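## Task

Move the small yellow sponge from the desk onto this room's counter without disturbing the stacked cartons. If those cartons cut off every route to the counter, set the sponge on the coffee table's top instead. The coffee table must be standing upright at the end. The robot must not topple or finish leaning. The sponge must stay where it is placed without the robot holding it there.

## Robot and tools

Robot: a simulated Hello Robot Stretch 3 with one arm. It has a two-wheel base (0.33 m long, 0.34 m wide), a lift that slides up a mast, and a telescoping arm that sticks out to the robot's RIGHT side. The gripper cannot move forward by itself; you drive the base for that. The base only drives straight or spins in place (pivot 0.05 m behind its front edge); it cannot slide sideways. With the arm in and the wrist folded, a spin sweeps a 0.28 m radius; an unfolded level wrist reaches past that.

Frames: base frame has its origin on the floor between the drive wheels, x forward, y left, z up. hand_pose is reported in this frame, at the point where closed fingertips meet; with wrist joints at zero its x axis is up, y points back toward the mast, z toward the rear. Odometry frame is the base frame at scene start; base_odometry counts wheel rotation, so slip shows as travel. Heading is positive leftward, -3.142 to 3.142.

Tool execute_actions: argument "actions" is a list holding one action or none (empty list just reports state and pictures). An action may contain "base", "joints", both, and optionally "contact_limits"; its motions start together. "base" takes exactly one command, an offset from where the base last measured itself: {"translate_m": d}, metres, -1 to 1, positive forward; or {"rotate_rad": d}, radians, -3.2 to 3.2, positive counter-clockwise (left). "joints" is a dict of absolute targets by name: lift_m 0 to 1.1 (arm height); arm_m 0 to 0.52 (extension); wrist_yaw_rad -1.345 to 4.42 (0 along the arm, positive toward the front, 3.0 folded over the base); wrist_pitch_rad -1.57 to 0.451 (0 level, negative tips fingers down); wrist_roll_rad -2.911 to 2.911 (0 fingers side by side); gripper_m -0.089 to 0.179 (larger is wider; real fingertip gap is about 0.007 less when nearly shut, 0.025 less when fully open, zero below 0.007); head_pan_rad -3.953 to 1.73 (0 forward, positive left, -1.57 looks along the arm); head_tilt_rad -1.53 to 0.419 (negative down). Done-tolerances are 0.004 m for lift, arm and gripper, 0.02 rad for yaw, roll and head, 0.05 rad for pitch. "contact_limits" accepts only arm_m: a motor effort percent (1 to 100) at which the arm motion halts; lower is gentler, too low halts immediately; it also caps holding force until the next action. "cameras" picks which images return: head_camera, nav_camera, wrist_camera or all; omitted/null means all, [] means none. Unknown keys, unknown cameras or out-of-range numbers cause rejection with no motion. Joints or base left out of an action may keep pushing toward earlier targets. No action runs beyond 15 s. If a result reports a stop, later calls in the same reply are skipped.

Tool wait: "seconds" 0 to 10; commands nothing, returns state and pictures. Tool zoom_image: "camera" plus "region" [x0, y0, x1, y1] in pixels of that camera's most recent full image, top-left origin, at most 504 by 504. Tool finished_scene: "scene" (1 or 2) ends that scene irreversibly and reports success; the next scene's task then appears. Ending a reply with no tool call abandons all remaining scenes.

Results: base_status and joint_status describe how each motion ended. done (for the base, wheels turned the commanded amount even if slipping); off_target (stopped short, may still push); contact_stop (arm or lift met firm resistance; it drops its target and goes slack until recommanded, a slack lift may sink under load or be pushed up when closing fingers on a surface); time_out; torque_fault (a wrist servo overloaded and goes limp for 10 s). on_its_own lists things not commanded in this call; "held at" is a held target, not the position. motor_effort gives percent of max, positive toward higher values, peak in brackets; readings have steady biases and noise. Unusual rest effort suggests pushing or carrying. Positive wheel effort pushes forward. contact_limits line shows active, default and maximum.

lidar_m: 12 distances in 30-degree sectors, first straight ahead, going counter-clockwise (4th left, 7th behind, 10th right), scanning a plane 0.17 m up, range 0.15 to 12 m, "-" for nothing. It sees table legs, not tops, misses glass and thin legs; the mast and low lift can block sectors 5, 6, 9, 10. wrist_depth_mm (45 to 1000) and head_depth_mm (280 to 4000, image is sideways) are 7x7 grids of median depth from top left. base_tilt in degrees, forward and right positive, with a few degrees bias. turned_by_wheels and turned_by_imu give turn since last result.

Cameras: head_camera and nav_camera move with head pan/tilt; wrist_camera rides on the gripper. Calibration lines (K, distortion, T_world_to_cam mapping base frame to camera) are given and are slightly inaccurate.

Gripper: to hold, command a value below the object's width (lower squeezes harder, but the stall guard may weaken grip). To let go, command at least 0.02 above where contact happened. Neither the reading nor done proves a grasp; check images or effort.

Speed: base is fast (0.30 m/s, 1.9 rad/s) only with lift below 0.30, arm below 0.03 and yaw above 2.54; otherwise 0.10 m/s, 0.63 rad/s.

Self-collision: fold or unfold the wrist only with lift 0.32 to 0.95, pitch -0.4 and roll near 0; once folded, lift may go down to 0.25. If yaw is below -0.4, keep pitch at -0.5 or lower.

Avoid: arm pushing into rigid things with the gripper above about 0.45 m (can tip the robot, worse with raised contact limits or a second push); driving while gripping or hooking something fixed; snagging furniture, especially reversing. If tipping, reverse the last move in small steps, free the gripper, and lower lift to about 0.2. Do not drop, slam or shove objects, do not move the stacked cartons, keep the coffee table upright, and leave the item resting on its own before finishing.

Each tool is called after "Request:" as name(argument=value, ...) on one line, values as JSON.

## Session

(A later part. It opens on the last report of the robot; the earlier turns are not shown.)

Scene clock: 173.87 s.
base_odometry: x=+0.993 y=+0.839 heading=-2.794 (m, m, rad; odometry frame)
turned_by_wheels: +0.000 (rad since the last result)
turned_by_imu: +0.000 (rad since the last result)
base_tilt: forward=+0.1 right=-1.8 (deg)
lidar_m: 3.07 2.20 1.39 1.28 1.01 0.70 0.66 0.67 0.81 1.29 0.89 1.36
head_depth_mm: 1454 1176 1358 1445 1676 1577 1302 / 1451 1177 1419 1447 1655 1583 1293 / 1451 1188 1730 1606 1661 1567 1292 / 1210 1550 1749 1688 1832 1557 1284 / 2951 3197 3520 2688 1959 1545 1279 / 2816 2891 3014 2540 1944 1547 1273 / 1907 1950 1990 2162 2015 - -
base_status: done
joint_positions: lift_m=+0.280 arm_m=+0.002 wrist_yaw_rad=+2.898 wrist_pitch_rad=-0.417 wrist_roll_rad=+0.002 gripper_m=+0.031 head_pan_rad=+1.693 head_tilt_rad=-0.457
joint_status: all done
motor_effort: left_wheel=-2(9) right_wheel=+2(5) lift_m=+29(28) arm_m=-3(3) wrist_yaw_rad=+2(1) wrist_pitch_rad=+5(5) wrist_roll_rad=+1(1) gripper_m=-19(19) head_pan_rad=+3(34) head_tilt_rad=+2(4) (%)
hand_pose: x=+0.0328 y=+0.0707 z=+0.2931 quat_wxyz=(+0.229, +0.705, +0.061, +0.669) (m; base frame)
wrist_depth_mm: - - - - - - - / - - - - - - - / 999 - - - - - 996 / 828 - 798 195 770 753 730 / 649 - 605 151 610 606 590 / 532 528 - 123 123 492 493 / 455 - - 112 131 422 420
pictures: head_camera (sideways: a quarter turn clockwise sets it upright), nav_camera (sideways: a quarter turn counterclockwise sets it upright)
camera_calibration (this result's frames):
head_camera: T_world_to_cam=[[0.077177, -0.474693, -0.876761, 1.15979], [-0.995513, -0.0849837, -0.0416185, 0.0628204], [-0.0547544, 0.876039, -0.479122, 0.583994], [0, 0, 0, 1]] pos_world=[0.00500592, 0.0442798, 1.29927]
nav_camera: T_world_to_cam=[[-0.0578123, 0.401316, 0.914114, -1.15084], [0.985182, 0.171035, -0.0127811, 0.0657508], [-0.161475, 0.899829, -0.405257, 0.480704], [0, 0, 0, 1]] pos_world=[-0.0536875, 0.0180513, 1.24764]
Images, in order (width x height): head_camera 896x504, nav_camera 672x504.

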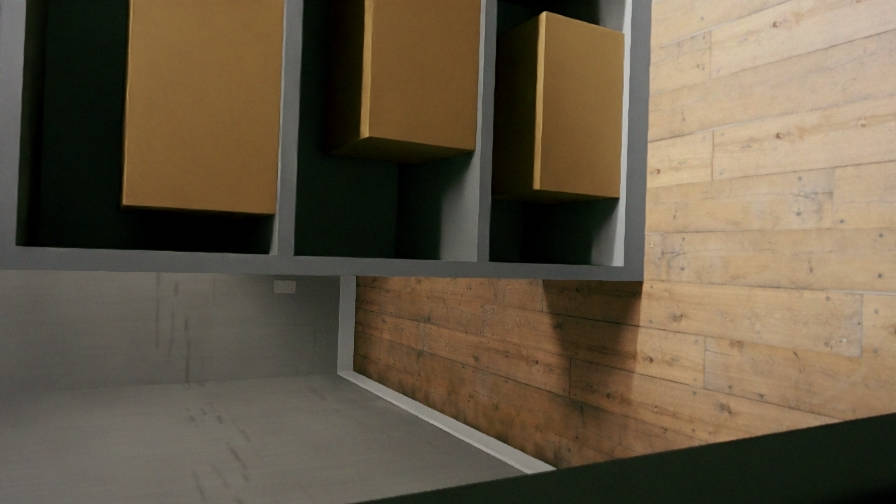

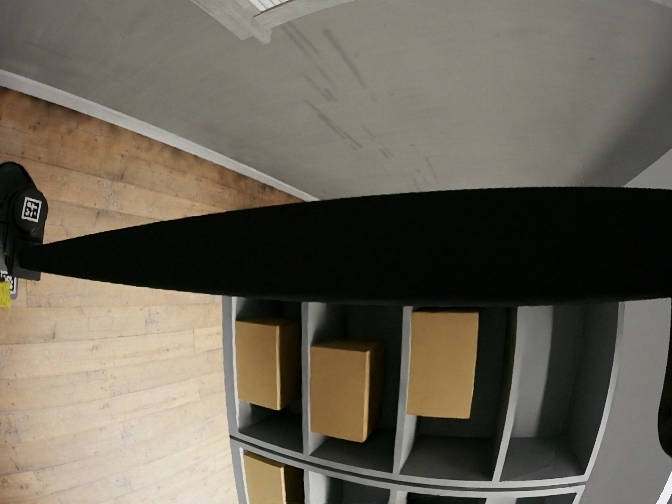

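Request:
execute_actions(actions=[{"base": {"translate_m": -0.3}}], cameras=[])

Request:
execute_actions(actions=[{"base": {"rotate_rad": 1.70}, "joints": {"head_pan_rad": 0, "head_tilt_rad": -0.6}}], cameras=[])

Request:
execute_actions(actions=[{"base": {"translate_m": 0.9}}], cameras=["head_camera", "nav_camera"])

Scene clock: 206.83 s.
base_odometry: x=+1.275 y=+0.941 heading=-2.794 (m, m, rad; odometry frame)
turned_by_wheels: +0.000 (rad since the last result)
turned_by_imu: +0.000 (rad since the last result)
base_tilt: forward=+0.3 right=-1.9 (deg)
lidar_m: 2.72 1.97 1.37 1.29 0.55 0.38 0.36 0.37 0.47 0.77 1.37 1.10
head_depth_mm: 1437 1188 1491 1544 1636 1572 1298 / 1182 1279 1376 1540 1791 1569 1292 / 2913 3086 3374 2455 1844 1570 1290 / 2922 3184 3430 2695 1985 1559 1280 / 2845 3093 3354 2540 1957 1551 1278 / 1549 1593 1663 1706 1760 1497 1276 / 1047 1067 1092 1188 1232 - -
base_status: done
joint_positions: lift_m=+0.280 arm_m=+0.002 wrist_yaw_rad=+2.898 wrist_pitch_rad=-0.417 wrist_roll_rad=+0.002 gripper_m=+0.031 head_pan_rad=+1.693 head_tilt_rad=-0.457
joint_status: not commanded
motor_effort: left_wheel=-2(10) right_wheel=+2(6) lift_m=+28(28) arm_m=-4(3) wrist_yaw_rad=+2(2) wrist_pitch_rad=+5(5) wrist_roll_rad=+1(1) gripper_m=-19(20) head_pan_rad=+3(2) head_tilt_rad=+3(2) (%)
hand_pose: x=+0.0328 y=+0.0707 z=+0.2931 quat_wxyz=(+0.229, +0.705, +0.061, +0.669) (m; base frame)
wrist_depth_mm: - - - - - - - / - - - - - - - / 589 - - - - - 975 / 594 - 792 196 773 759 742 / 564 - 596 151 613 599 586 / 508 521 - 123 123 495 492 / 449 - - 112 131 425 423
pictures: none
No camera images: the call's "cameras" was empty. Leave "cameras" out to get every camera's image.

Scene clock: 209.23 s.
base_odometry: x=+1.275 y=+0.941 heading=-1.094 (m, m, rad; odometry frame)
turned_by_wheels: +1.700 (rad since the last result)
turned_by_imu: +1.696 (rad since the last result)
base_tilt: forward=+0.2 right=-2.0 (deg)
lidar_m: 1.16 0.48 0.37 0.36 0.38 0.54 0.77 1.10 1.60 3.36 1.70 1.29
head_depth_mm: 1115 1255 1630 1603 1690 1430 1212 / 1290 1266 1502 1757 1726 1421 1208 / 2909 3249 2870 2028 1717 1418 1202 / 2945 3277 2981 2172 1716 1408 1197 / 2659 2868 2674 2148 1703 1394 1192 / 1445 1496 1563 1621 1596 1389 1188 / 990 1014 1044 1075 1102 1135 1123
base_status: done
joint_positions: lift_m=+0.280 arm_m=+0.002 wrist_yaw_rad=+2.898 wrist_pitch_rad=-0.417 wrist_roll_rad=+0.002 gripper_m=+0.031 head_pan_rad=+0.007 head_tilt_rad=-0.593
joint_status: all done
motor_effort: left_wheel=-2(8) right_wheel=+2(10) lift_m=+29(29) arm_m=-3(3) wrist_yaw_rad=+1(2) wrist_pitch_rad=+5(5) wrist_roll_rad=+1(0) gripper_m=-18(19) head_pan_rad=-1(32) head_tilt_rad=-2(11) (%)
hand_pose: x=+0.0328 y=+0.0707 z=+0.2931 quat_wxyz=(+0.229, +0.705, +0.061, +0.669) (m; base frame)
wrist_depth_mm: - 337 351 367 379 402 418 / - 362 375 398 416 438 462 / 373 - 413 434 455 482 514 / 408 - 444 196 505 532 566 / 448 - 468 151 524 574 587 / 478 490 - 123 123 500 489 / 457 - - 112 131 424 421
pictures: none
No camera images: the call's "cameras" was empty. Leave "cameras" out to get every camera's image.

Scene clock: 213.93 s.
base_odometry: x=+1.688 y=+0.142 heading=-1.094 (m, m, rad; odometry frame)
turned_by_wheels: +0.000 (rad since the last result)
turned_by_imu: +0.001 (rad since the last result)
base_tilt: forward=+0.1 right=-1.8 (deg)
lidar_m: 1.01 0.42 0.32 0.31 0.33 0.47 1.53 1.86 3.18 1.24 0.49 0.48
head_depth_mm: 2118 1837 2009 903 879 856 833 / 2139 2136 2142 2189 1714 1245 1156 / 2134 2405 2670 2196 1712 1417 1204 / 2136 2385 2657 2174 1709 1410 1194 / 2083 2321 2571 2072 1700 1401 1192 / 1248 1296 1351 1411 1462 1333 1187 / 857 879 905 930 954 982 1011
base_status: done
joint_positions: lift_m=+0.280 arm_m=+0.002 wrist_yaw_rad=+2.898 wrist_pitch_rad=-0.417 wrist_roll_rad=+0.002 gripper_m=+0.031 head_pan_rad=+0.007 head_tilt_rad=-0.593
joint_status: not commanded
motor_effort: left_wheel=-2(6) right_wheel=+2(9) lift_m=+28(29) arm_m=-3(3) wrist_yaw_rad=+1(1) wrist_pitch_rad=+5(5) wrist_roll_rad=+1(1) gripper_m=-19(19) head_pan_rad=-3(4) head_tilt_rad=-2(3) (%)
hand_pose: x=+0.0328 y=+0.0707 z=+0.2931 quat_wxyz=(+0.229, +0.705, +0.061, +0.669) (m; base frame)
wrist_depth_mm: - 299 309 321 336 352 372 / - 320 334 352 367 385 405 / 331 - 363 380 404 426 451 / 360 - 394 196 445 471 503 / 396 - 415 151 481 517 545 / 427 442 - 124 123 501 485 / 449 - - 112 131 426 420
pictures: head_camera (sideways: a quarter turn clockwise sets it upright), nav_camera (sideways: a quarter turn counterclockwise sets it upright)
camera_calibration (this result's frames):
head_camera: T_world_to_cam=[[-0.595063, -0.0229848, -0.803351, 1.06817], [0.0238449, 0.998646, -0.046235, 0.0626046], [0.803326, -0.0466685, -0.593709, 0.727844], [0, 0, 0, 1]] pos_world=[0.0494369, -0.00400087, 1.29313]
nav_camera: T_world_to_cam=[[0.525719, 0.0122105, 0.850571, -1.07151], [0.0546301, -0.998318, -0.0194341, 0.0800859], [0.848903, 0.0566837, -0.525501, 0.631003], [0, 0, 0, 1]] pos_world=[0.0232797, 0.0572673, 1.24455]
Images, in order (width x height): head_camera 896x504, nav_camera 672x504.

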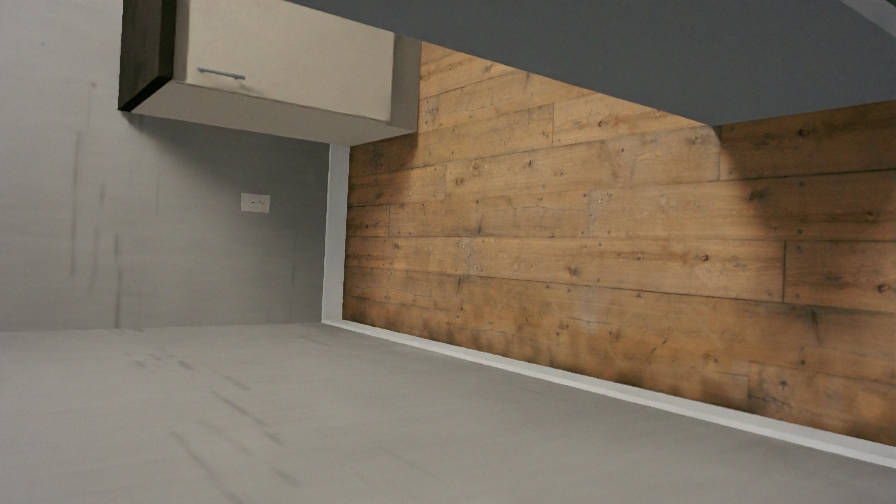

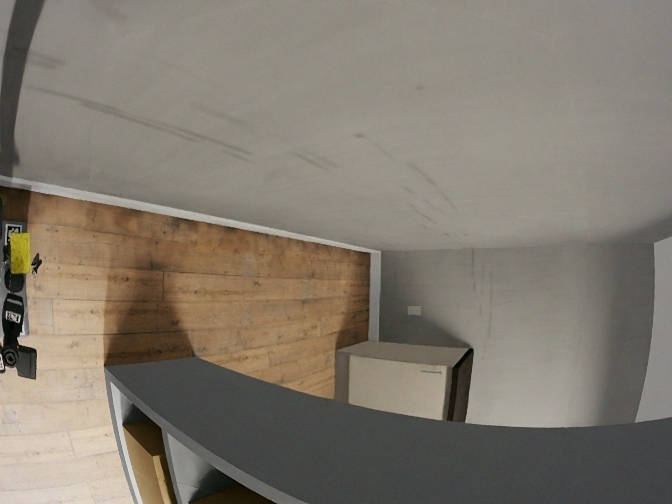

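Request:
execute_actions(actions=[{"base": {"translate_m": 1.0}, "joints": {"head_pan_rad": -0.9, "head_tilt_rad": -0.4}}], cameras=["head_camera", "nav_camera"])

Scene clock: 238.97 s.
base_odometry: x=+2.147 y=-0.747 heading=-1.094 (m, m, rad; odometry frame)
turned_by_wheels: +0.000 (rad since the last result)
turned_by_imu: +0.002 (rad since the last result)
base_tilt: forward=+0.1 right=-1.9 (deg)
lidar_m: 0.83 0.35 0.26 0.26 0.27 0.39 1.27 0.49 0.40 0.83 1.27 1.07
head_depth_mm: 3055 3333 3557 3063 2128 1656 1342 / 2681 3012 2098 2464 2126 1643 1341 / 2304 2537 1802 1951 2035 1636 1333 / 2032 2235 1585 1636 1874 1626 1323 / 1821 1966 1486 1412 1566 1618 1319 / 1631 1757 1463 1242 1362 1515 1312 / 1500 1597 1442 1101 1211 1369 1309
base_status: done
joint_positions: lift_m=+0.280 arm_m=+0.002 wrist_yaw_rad=+2.898 wrist_pitch_rad=-0.417 wrist_roll_rad=+0.002 gripper_m=+0.031 head_pan_rad=-0.893 head_tilt_rad=-0.408
joint_status: all done
motor_effort: left_wheel=-2(7) right_wheel=+2(9) lift_m=+29(28) arm_m=-4(4) wrist_yaw_rad=+2(2) wrist_pitch_rad=+5(5) wrist_roll_rad=+1(1) gripper_m=-20(19) head_pan_rad=-3(33) head_tilt_rad=+3(15) (%)
hand_pose: x=+0.0328 y=+0.0707 z=+0.2931 quat_wxyz=(+0.229, +0.705, +0.061, +0.669) (m; base frame)
wrist_depth_mm: - 252 262 273 284 299 315 / - 272 283 295 310 327 343 / 282 - 310 323 342 365 379 / 307 - 333 196 381 403 429 / 335 - 351 150 408 450 476 / 374 384 - 123 123 479 488 / 394 - - 112 131 425 419
pictures: head_camera (sideways: a quarter turn clockwise sets it upright), nav_camera (sideways: a quarter turn counterclockwise sets it upright)
camera_calibration (this result's frames):
head_camera: T_world_to_cam=[[-0.288713, 0.328508, -0.899293, 1.19141], [0.802, 0.595999, -0.0397609, 0.0494397], [0.522916, -0.732712, -0.435536, 0.523756], [0, 0, 0, 1]] pos_world=[0.0304437, -0.0370915, 1.30151]
nav_camera: T_world_to_cam=[[0.232447, -0.275043, 0.932909, -1.17714], [-0.746203, -0.665638, -0.0103189, 0.0731076], [0.623818, -0.693741, -0.359963, 0.416971], [0, 0, 0, 1]] pos_world=[0.0680604, 0.0141704, 1.24901]
Images, in order (width x height): head_camera 896x504, nav_camera 672x504.

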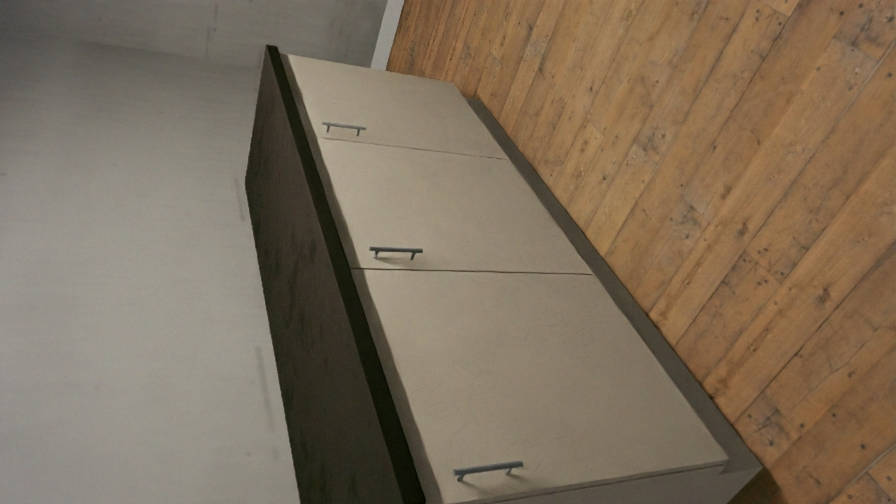

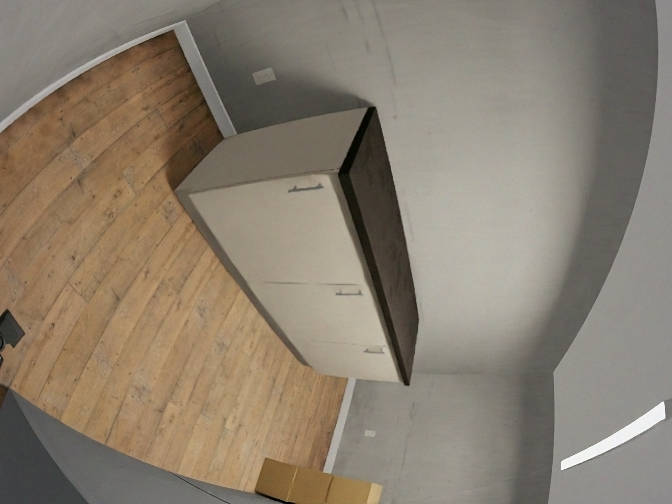

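Request:
execute_actions(actions=[{"base": {"rotate_rad": -0.1}}], cameras=[])

Request:
execute_actions(actions=[{"base": {"translate_m": 1.0}, "joints": {"head_pan_rad": -1.57, "head_tilt_rad": -0.4}}], cameras=["head_camera", "nav_camera"])

Scene clock: 254.00 s.
base_odometry: x=+2.147 y=-0.747 heading=-1.194 (m, m, rad; odometry frame)
turned_by_wheels: -0.100 (rad since the last result)
turned_by_imu: -0.100 (rad since the last result)
base_tilt: forward=+0.2 right=-1.7 (deg)
lidar_m: 1.21 0.38 0.27 0.26 0.26 0.35 0.86 0.54 0.40 0.57 1.41 1.07
head_depth_mm: 3046 3243 3446 3070 2156 1652 1340 / 3156 3390 3623 3032 2124 1636 1335 / 2732 3044 2122 2387 2116 1629 1334 / 2343 2509 1779 1891 2018 1633 1331 / 2027 2200 1560 1572 1779 1614 1314 / 1802 1926 1469 1358 1481 1558 1319 / 1625 1723 1441 1187 1280 1417 1312
base_status: done
joint_positions: lift_m=+0.280 arm_m=+0.002 wrist_yaw_rad=+2.898 wrist_pitch_rad=-0.417 wrist_roll_rad=+0.002 gripper_m=+0.031 head_pan_rad=-0.893 head_tilt_rad=-0.408
joint_status: not commanded
motor_effort: left_wheel=+1(6) right_wheel=-2(6) lift_m=+28(28) arm_m=-3(3) wrist_yaw_rad=+1(1) wrist_pitch_rad=+5(5) wrist_roll_rad=+1(1) gripper_m=-20(19) head_pan_rad=-3(4) head_tilt_rad=+3(2) (%)
hand_pose: x=+0.0328 y=+0.0707 z=+0.2931 quat_wxyz=(+0.229, +0.705, +0.061, +0.669) (m; base frame)
wrist_depth_mm: - 248 260 281 300 328 355 / - 268 281 305 331 359 393 / 267 - 306 333 361 400 441 / 288 - 330 195 399 444 505 / 313 - 345 151 434 488 548 / 342 364 - 123 123 500 490 / 363 - - 112 131 422 419
pictures: none
No camera images: the call's "cameras" was empty. Leave "cameras" out to get every camera's image.

Scene clock: 259.03 s.
base_odometry: x=+2.515 y=-1.676 heading=-1.194 (m, m, rad; odometry frame)
turned_by_wheels: +0.000 (rad since the last result)
turned_by_imu: +0.001 (rad since the last result)
base_tilt: forward=+0.1 right=-1.9 (deg)
lidar_m: 0.53 0.45 0.32 0.30 0.31 0.41 1.02 1.21 1.58 0.46 0.47 0.56
head_depth_mm: 2938 2740 2286 2453 2139 1646 1340 / 3016 3279 3449 2673 2127 1647 1335 / 3018 3236 3520 2991 2118 1641 1327 / 2955 3217 3459 2537 632 590 1226 / 2927 3208 1484 881 628 574 655 / 2926 3153 1471 874 625 566 647 / 2149 2148 1444 866 621 560 638
base_status: done
joint_positions: lift_m=+0.280 arm_m=+0.002 wrist_yaw_rad=+2.899 wrist_pitch_rad=-0.417 wrist_roll_rad=+0.002 gripper_m=+0.031 head_pan_rad=-1.563 head_tilt_rad=-0.408
joint_status: all done
motor_effort: left_wheel=+1(8) right_wheel=-2(6) lift_m=+29(29) arm_m=-3(3) wrist_yaw_rad=+1(0) wrist_pitch_rad=+5(5) wrist_roll_rad=+1(1) gripper_m=-21(20) head_pan_rad=-3(31) head_tilt_rad=+3(3) (%)
hand_pose: x=+0.0328 y=+0.0707 z=+0.2931 quat_wxyz=(+0.229, +0.705, +0.061, +0.669) (m; base frame)
wrist_depth_mm: - 287 300 322 346 376 407 / - 308 325 350 377 412 447 / 304 - 352 382 415 458 474 / 332 - 382 196 459 515 514 / 358 - 399 151 494 557 512 / 390 411 - 123 122 498 482 / 417 - - 112 131 427 420
pictures: head_camera (sideways: a quarter turn clockwise sets it upright), nav_camera (sideways: a quarter turn counterclockwise sets it upright)
camera_calibration (this result's frames):
head_camera: T_world_to_cam=[[-0.0222876, 0.436776, -0.899294, 1.18979], [0.998731, -0.030902, -0.0397608, 0.0482395], [-0.0451565, -0.899039, -0.435533, 0.527217], [0, 0, 0, 1]] pos_world=[0.00214653, -0.0441901, 1.30151]
nav_camera: T_world_to_cam=[[0.0113888, -0.359928, 0.93291, -1.17579], [-0.998244, -0.0583317, -0.0103188, 0.0746449], [0.0581323, -0.931155, -0.359961, 0.420418], [0, 0, 0, 1]] pos_world=[0.0634647, -0.0273713, 1.24901]
Images, in order (width x height): head_camera 896x504, nav_camera 672x504.

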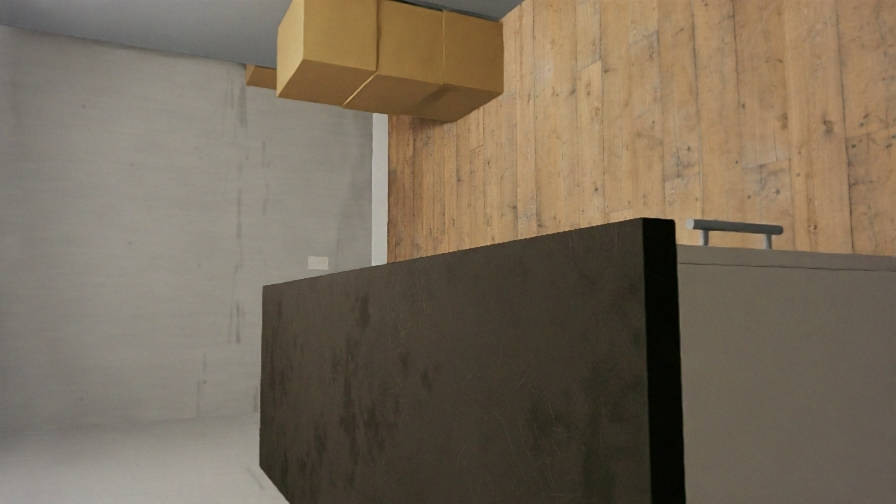

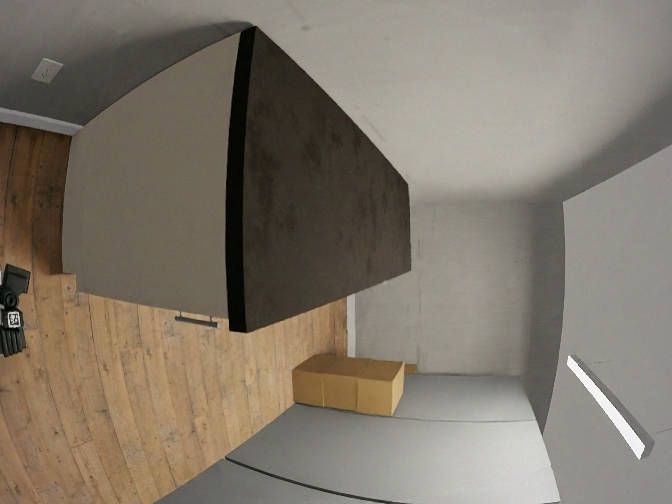

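Request:
execute_actions(actions=[{"base": {"translate_m": 0.25}}], cameras=[])

Request:
execute_actions(actions=[{"joints": {"lift_m": 0.94}}], cameras=[])

Request:
execute_actions(actions=[{"joints": {"lift_m": 1.02, "wrist_yaw_rad": 0.0}}], cameras=[])

Request:
execute_actions(actions=[{"joints": {"arm_m": 0.3}}], cameras=["wrist_camera"])

Scene clock: 277.80 s.
base_odometry: x=+2.607 y=-1.909 heading=-1.194 (m, m, rad; odometry frame)
turned_by_wheels: +0.000 (rad since the last result)
turned_by_imu: +0.001 (rad since the last result)
base_tilt: forward=+0.2 right=-1.7 (deg)
lidar_m: 0.29 0.29 0.33 0.32 0.32 0.43 1.05 1.46 0.47 0.45 0.43 0.30
head_depth_mm: 3019 3278 2612 2592 644 587 692 / 3029 3250 3552 906 640 580 668 / 2986 3242 1693 900 637 573 657 / 2959 3239 1509 890 631 565 648 / 2939 3177 1483 882 628 558 637 / 2113 2106 1465 876 624 551 629 / 1149 1145 1140 868 620 544 620
base_status: done
joint_positions: lift_m=+0.280 arm_m=+0.002 wrist_yaw_rad=+2.899 wrist_pitch_rad=-0.417 wrist_roll_rad=+0.002 gripper_m=+0.031 head_pan_rad=-1.563 head_tilt_rad=-0.408
joint_status: not commanded
motor_effort: left_wheel=+1(8) right_wheel=-2(4) lift_m=+29(29) arm_m=-4(3) wrist_yaw_rad=+1(1) wrist_pitch_rad=+5(5) wrist_roll_rad=+1(1) gripper_m=-19(19) head_pan_rad=-3(3) head_tilt_rad=+2(2) (%)
hand_pose: x=+0.0328 y=+0.0707 z=+0.2931 quat_wxyz=(+0.229, +0.705, +0.061, +0.669) (m; base frame)
wrist_depth_mm: - 298 310 333 359 332 251 / - 317 337 362 389 346 257 / 315 - 365 395 430 360 264 / 344 - 392 196 476 370 271 / 372 - 412 151 499 380 280 / 402 424 - 123 123 372 285 / 426 - - 112 131 405 292
pictures: none
No camera images: the call's "cameras" was empty. Leave "cameras" out to get every camera's image.

Scene clock: 284.63 s.
base_odometry: x=+2.607 y=-1.909 heading=-1.194 (m, m, rad; odometry frame)
turned_by_wheels: +0.000 (rad since the last result)
turned_by_imu: +0.001 (rad since the last result)
base_tilt: forward=+0.1 right=-1.9 (deg)
lidar_m: 0.29 0.29 0.33 0.31 0.32 0.43 1.06 1.45 0.47 0.45 0.43 0.30
head_depth_mm: 3048 3287 2602 2607 643 567 - / 3005 3261 3570 908 640 564 - / 2979 3250 1691 899 636 572 - / 2964 3224 1512 892 632 565 - / 2930 3175 1494 883 628 557 - / 2122 2103 1472 875 624 549 603 / 1150 1145 1139 869 619 545 619
base_status: not commanded
joint_positions: lift_m=+0.940 arm_m=+0.002 wrist_yaw_rad=+2.899 wrist_pitch_rad=-0.417 wrist_roll_rad=+0.002 gripper_m=+0.031 head_pan_rad=-1.563 head_tilt_rad=-0.408
joint_status: all done
motor_effort: left_wheel=+1(1) right_wheel=-2(1) lift_m=+35(38) arm_m=-4(3) wrist_yaw_rad=+1(1) wrist_pitch_rad=+5(5) wrist_roll_rad=+1(1) gripper_m=-20(18) head_pan_rad=-3(3) head_tilt_rad=+2(3) (%)
hand_pose: x=+0.0328 y=+0.0707 z=+0.9528 quat_wxyz=(+0.230, +0.705, +0.061, +0.668) (m; base frame)
wrist_depth_mm: - 296 311 334 356 335 252 / - 318 335 360 392 347 257 / 314 - 364 391 435 358 264 / 341 - 398 195 473 370 270 / 372 - 410 151 506 382 276 / 409 434 - 123 122 376 284 / 446 475 551 113 131 422 293
pictures: none
No camera images: the call's "cameras" was empty. Leave "cameras" out to get every camera's image.

Scene clock: 287.10 s.
base_odometry: x=+2.607 y=-1.909 heading=-1.194 (m, m, rad; odometry frame)
turned_by_wheels: +0.000 (rad since the last result)
turned_by_imu: +0.000 (rad since the last result)
base_tilt: forward=+0.3 right=-1.8 (deg)
lidar_m: 0.29 0.29 0.33 0.31 0.32 0.43 1.05 1.45 0.47 0.45 0.43 0.30
head_depth_mm: 3039 3321 2591 2601 - - - / 3037 3316 3568 933 - - - / 3009 3252 1695 902 - - - / 2972 3210 1508 895 - - - / 2949 3156 1487 882 655 556 639 / 2115 2093 1463 876 626 550 629 / 1146 1149 1140 868 620 544 620
base_status: not commanded
joint_positions: lift_m=+1.020 arm_m=+0.002 wrist_yaw_rad=+0.003 wrist_pitch_rad=-0.417 wrist_roll_rad=+0.002 gripper_m=+0.031 head_pan_rad=-1.563 head_tilt_rad=-0.408
joint_status: all done
motor_effort: left_wheel=+1(1) right_wheel=-2(2) lift_m=+35(37) arm_m=-3(3) wrist_yaw_rad=-2(3) wrist_pitch_rad=+5(5) wrist_roll_rad=+1(1) gripper_m=-19(19) head_pan_rad=-3(2) head_tilt_rad=+2(3) (%)
hand_pose: x=-0.0209 y=-0.3718 z=+1.0328 quat_wxyz=(+0.692, +0.147, -0.692, -0.146) (m; base frame)
wrist_depth_mm: 382 568 - - - - - / 382 564 906 980 - - - / 379 552 644 627 612 - - / 378 472 461 431 447 441 - / 358 373 361 151 356 350 - / 310 306 - 123 123 302 307 / 327 331 333 112 131 341 -
pictures: none
No camera images: the call's "cameras" was empty. Leave "cameras" out to get every camera's image.

Scene clock: 290.50 s.
base_odometry: x=+2.607 y=-1.909 heading=-1.194 (m, m, rad; odometry frame)
turned_by_wheels: +0.000 (rad since the last result)
turned_by_imu: +0.000 (rad since the last result)
base_tilt: forward=+0.0 right=-1.7 (deg)
lidar_m: 0.29 0.29 0.33 0.31 0.32 0.43 1.06 1.45 0.47 0.45 0.43 0.30
head_depth_mm: 3057 3298 - 2571 644 589 691 / 2999 3254 - 857 638 580 667 / 2969 3222 - 826 636 571 657 / 2943 3223 - 760 631 564 647 / 2928 3177 1483 860 628 557 638 / 2125 2109 1461 875 624 550 627 / 1150 1146 1141 867 621 544 619
base_status: not commanded
joint_positions: lift_m=+1.020 arm_m=+0.300 wrist_yaw_rad=+0.001 wrist_pitch_rad=-0.417 wrist_roll_rad=+0.002 gripper_m=+0.031 head_pan_rad=-1.563 head_tilt_rad=-0.408
joint_status: all done
motor_effort: left_wheel=+1(1) right_wheel=-1(2) lift_m=+35(36) arm_m=+3(2) wrist_yaw_rad=-1(2) wrist_pitch_rad=+5(5) wrist_roll_rad=+1(1) gripper_m=-19(19) head_pan_rad=-2(3) head_tilt_rad=+3(2) (%)
hand_pose: x=-0.0212 y=-0.6691 z=+1.0328 quat_wxyz=(+0.691, +0.147, -0.692, -0.146) (m; base frame)
wrist_depth_mm: 400 595 - - - - - / 402 581 922 955 - - - / 396 558 626 608 597 - - / 392 469 462 428 448 444 - / 363 368 358 151 356 350 - / 309 304 - 123 123 291 287 / 259 258 247 113 131 246 245
pictures: wrist_camera
camera_calibration (this result's frames):
wrist_camera: T_world_to_cam=[[-0.998731, -0.0379684, -0.0330938, -0.00530996], [0.00814344, 0.526684, -0.850022, 1.27249], [0.0497039, -0.849213, -0.525707, 0.134056], [0, 0, 0, 1]] pos_world=[-0.0223288, -0.55656, 1.15194]
Images, in order (width x height): wrist_camera 644x364.

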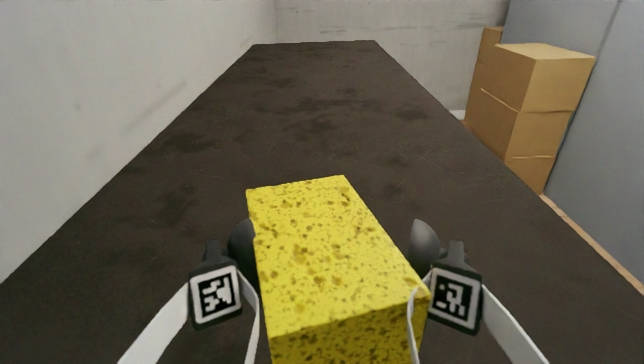

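Request:
execute_actions(actions=[{"joints": {"lift_m": 0.932}}], cameras=[])

Request:
execute_actions(actions=[{"joints": {"gripper_m": 0.15}}], cameras=[])

Request:
execute_actions(actions=[{"joints": {"lift_m": 1.02}}], cameras=["wrist_camera"])

Scene clock: 303.47 s.
base_odometry: x=+2.607 y=-1.909 heading=-1.194 (m, m, rad; odometry frame)
turned_by_wheels: +0.000 (rad since the last result)
turned_by_imu: +0.001 (rad since the last result)
base_tilt: forward=+0.3 right=-1.8 (deg)
lidar_m: 0.29 0.29 0.33 0.31 0.32 0.43 1.05 1.45 0.47 0.45 0.43 0.30
head_depth_mm: 3045 3299 2620 2571 - 608 703 / 2992 3249 3582 - 612 580 668 / 2990 3251 1796 - 610 571 657 / 2951 3214 1510 - 606 564 647 / 2917 3193 1487 885 629 557 638 / 2118 2099 1471 874 625 551 629 / 1150 1147 1143 866 620 543 619
base_status: not commanded
joint_positions: lift_m=+0.932 arm_m=+0.300 wrist_yaw_rad=+0.001 wrist_pitch_rad=-0.417 wrist_roll_rad=+0.002 gripper_m=+0.031 head_pan_rad=-1.563 head_tilt_rad=-0.408
joint_status: all done
motor_effort: left_wheel=+1(1) right_wheel=-2(1) lift_m=+29(31) arm_m=+2(3) wrist_yaw_rad=-1(1) wrist_pitch_rad=+5(5) wrist_roll_rad=+1(1) gripper_m=-19(19) head_pan_rad=-3(4) head_tilt_rad=+2(3) (%)
hand_pose: x=-0.0212 y=-0.6691 z=+0.9451 quat_wxyz=(+0.691, +0.147, -0.692, -0.146) (m; base frame)
wrist_depth_mm: 399 594 - - - - - / 397 540 630 611 587 - - / 388 409 398 391 379 370 - / 305 297 292 271 280 277 273 / 235 234 226 150 224 222 218 / 194 192 - 123 123 183 181 / 165 163 157 112 131 156 156
pictures: none
No camera images: the call's "cameras" was empty. Leave "cameras" out to get every camera's image.

Scene clock: 305.17 s.
base_odometry: x=+2.607 y=-1.909 heading=-1.194 (m, m, rad; odometry frame)
turned_by_wheels: +0.000 (rad since the last result)
turned_by_imu: +0.000 (rad since the last result)
base_tilt: forward=+0.1 right=-1.8 (deg)
lidar_m: 0.29 0.29 0.33 0.31 0.32 0.43 1.06 1.45 0.47 0.45 0.43 0.30
head_depth_mm: 3010 3317 2593 2565 - 608 704 / 3021 3250 3547 - 614 580 669 / 2993 3263 1799 - 610 572 658 / 2965 3220 1511 - 606 564 647 / 2960 3176 1488 909 627 557 639 / 2126 2106 1467 875 623 550 629 / 1147 1145 1142 865 620 543 620
base_status: not commanded
joint_positions: lift_m=+0.932 arm_m=+0.300 wrist_yaw_rad=+0.001 wrist_pitch_rad=-0.417 wrist_roll_rad=+0.002 gripper_m=+0.150 head_pan_rad=-1.563 head_tilt_rad=-0.408
joint_status: all done
motor_effort: left_wheel=+1(1) right_wheel=-1(2) lift_m=+28(28) arm_m=+3(3) wrist_yaw_rad=-1(1) wrist_pitch_rad=+5(5) wrist_roll_rad=+1(1) gripper_m=+1(81) head_pan_rad=-3(3) head_tilt_rad=+1(2) (%)
hand_pose: x=-0.0212 y=-0.6691 z=+0.9451 quat_wxyz=(+0.691, +0.147, -0.692, -0.146) (m; base frame)
wrist_depth_mm: 404 600 - - - - - / 400 544 636 607 588 - - / 386 409 400 390 380 373 - / 305 298 294 286 282 277 272 / 237 235 221 159 224 229 218 / 194 - 183 132 179 184 182 / 169 159 157 119 149 153 155
pictures: none
No camera images: the call's "cameras" was empty. Leave "cameras" out to get every camera's image.

Scene clock: 306.80 s.
base_odometry: x=+2.607 y=-1.909 heading=-1.194 (m, m, rad; odometry frame)
turned_by_wheels: +0.000 (rad since the last result)
turned_by_imu: +0.000 (rad since the last result)
base_tilt: forward=-0.1 right=-1.9 (deg)
lidar_m: 0.29 0.29 0.33 0.31 0.32 0.43 1.05 1.45 0.47 0.45 0.43 0.30
head_depth_mm: 3013 3309 - 2593 644 588 690 / 3032 3278 - 860 640 580 667 / 2973 3195 - 843 636 572 657 / 2952 3214 - 708 631 564 647 / 2932 3198 1491 836 628 557 638 / 2116 2094 1463 876 623 550 628 / 1144 1146 1143 866 619 543 620
base_status: not commanded
joint_positions: lift_m=+1.020 arm_m=+0.300 wrist_yaw_rad=+0.001 wrist_pitch_rad=-0.417 wrist_roll_rad=+0.002 gripper_m=+0.150 head_pan_rad=-1.563 head_tilt_rad=-0.408
joint_status: all done
motor_effort: left_wheel=+1(1) right_wheel=-2(1) lift_m=+35(37) arm_m=+3(3) wrist_yaw_rad=-1(1) wrist_pitch_rad=+5(5) wrist_roll_rad=+0(1) gripper_m=-1(0) head_pan_rad=-1(3) head_tilt_rad=+2(1) (%)
hand_pose: x=-0.0212 y=-0.6691 z=+1.0328 quat_wxyz=(+0.691, +0.147, -0.692, -0.146) (m; base frame)
wrist_depth_mm: 401 594 - - - - - / 398 591 928 956 - - - / 394 558 625 619 598 - - / 390 472 461 451 448 437 - / 365 372 364 360 352 361 - / 306 - 299 276 294 292 295 / 268 251 249 206 251 242 244
pictures: wrist_camera
camera_calibration (this result's frames):
wrist_camera: T_world_to_cam=[[-0.998731, -0.037967, -0.0330941, -0.00530869], [0.00814444, 0.526684, -0.850022, 1.2725], [0.049703, -0.849213, -0.525707, 0.134061], [0, 0, 0, 1]] pos_world=[-0.022329, -0.556561, 1.15195]
Images, in order (width x height): wrist_camera 644x364.

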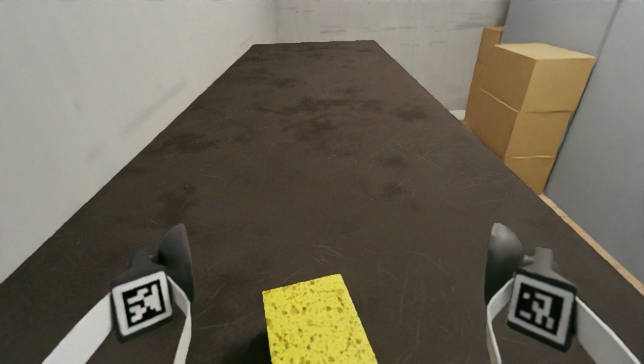

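Request:
finished_scene(scene=1)

The scene is finished: the task was done.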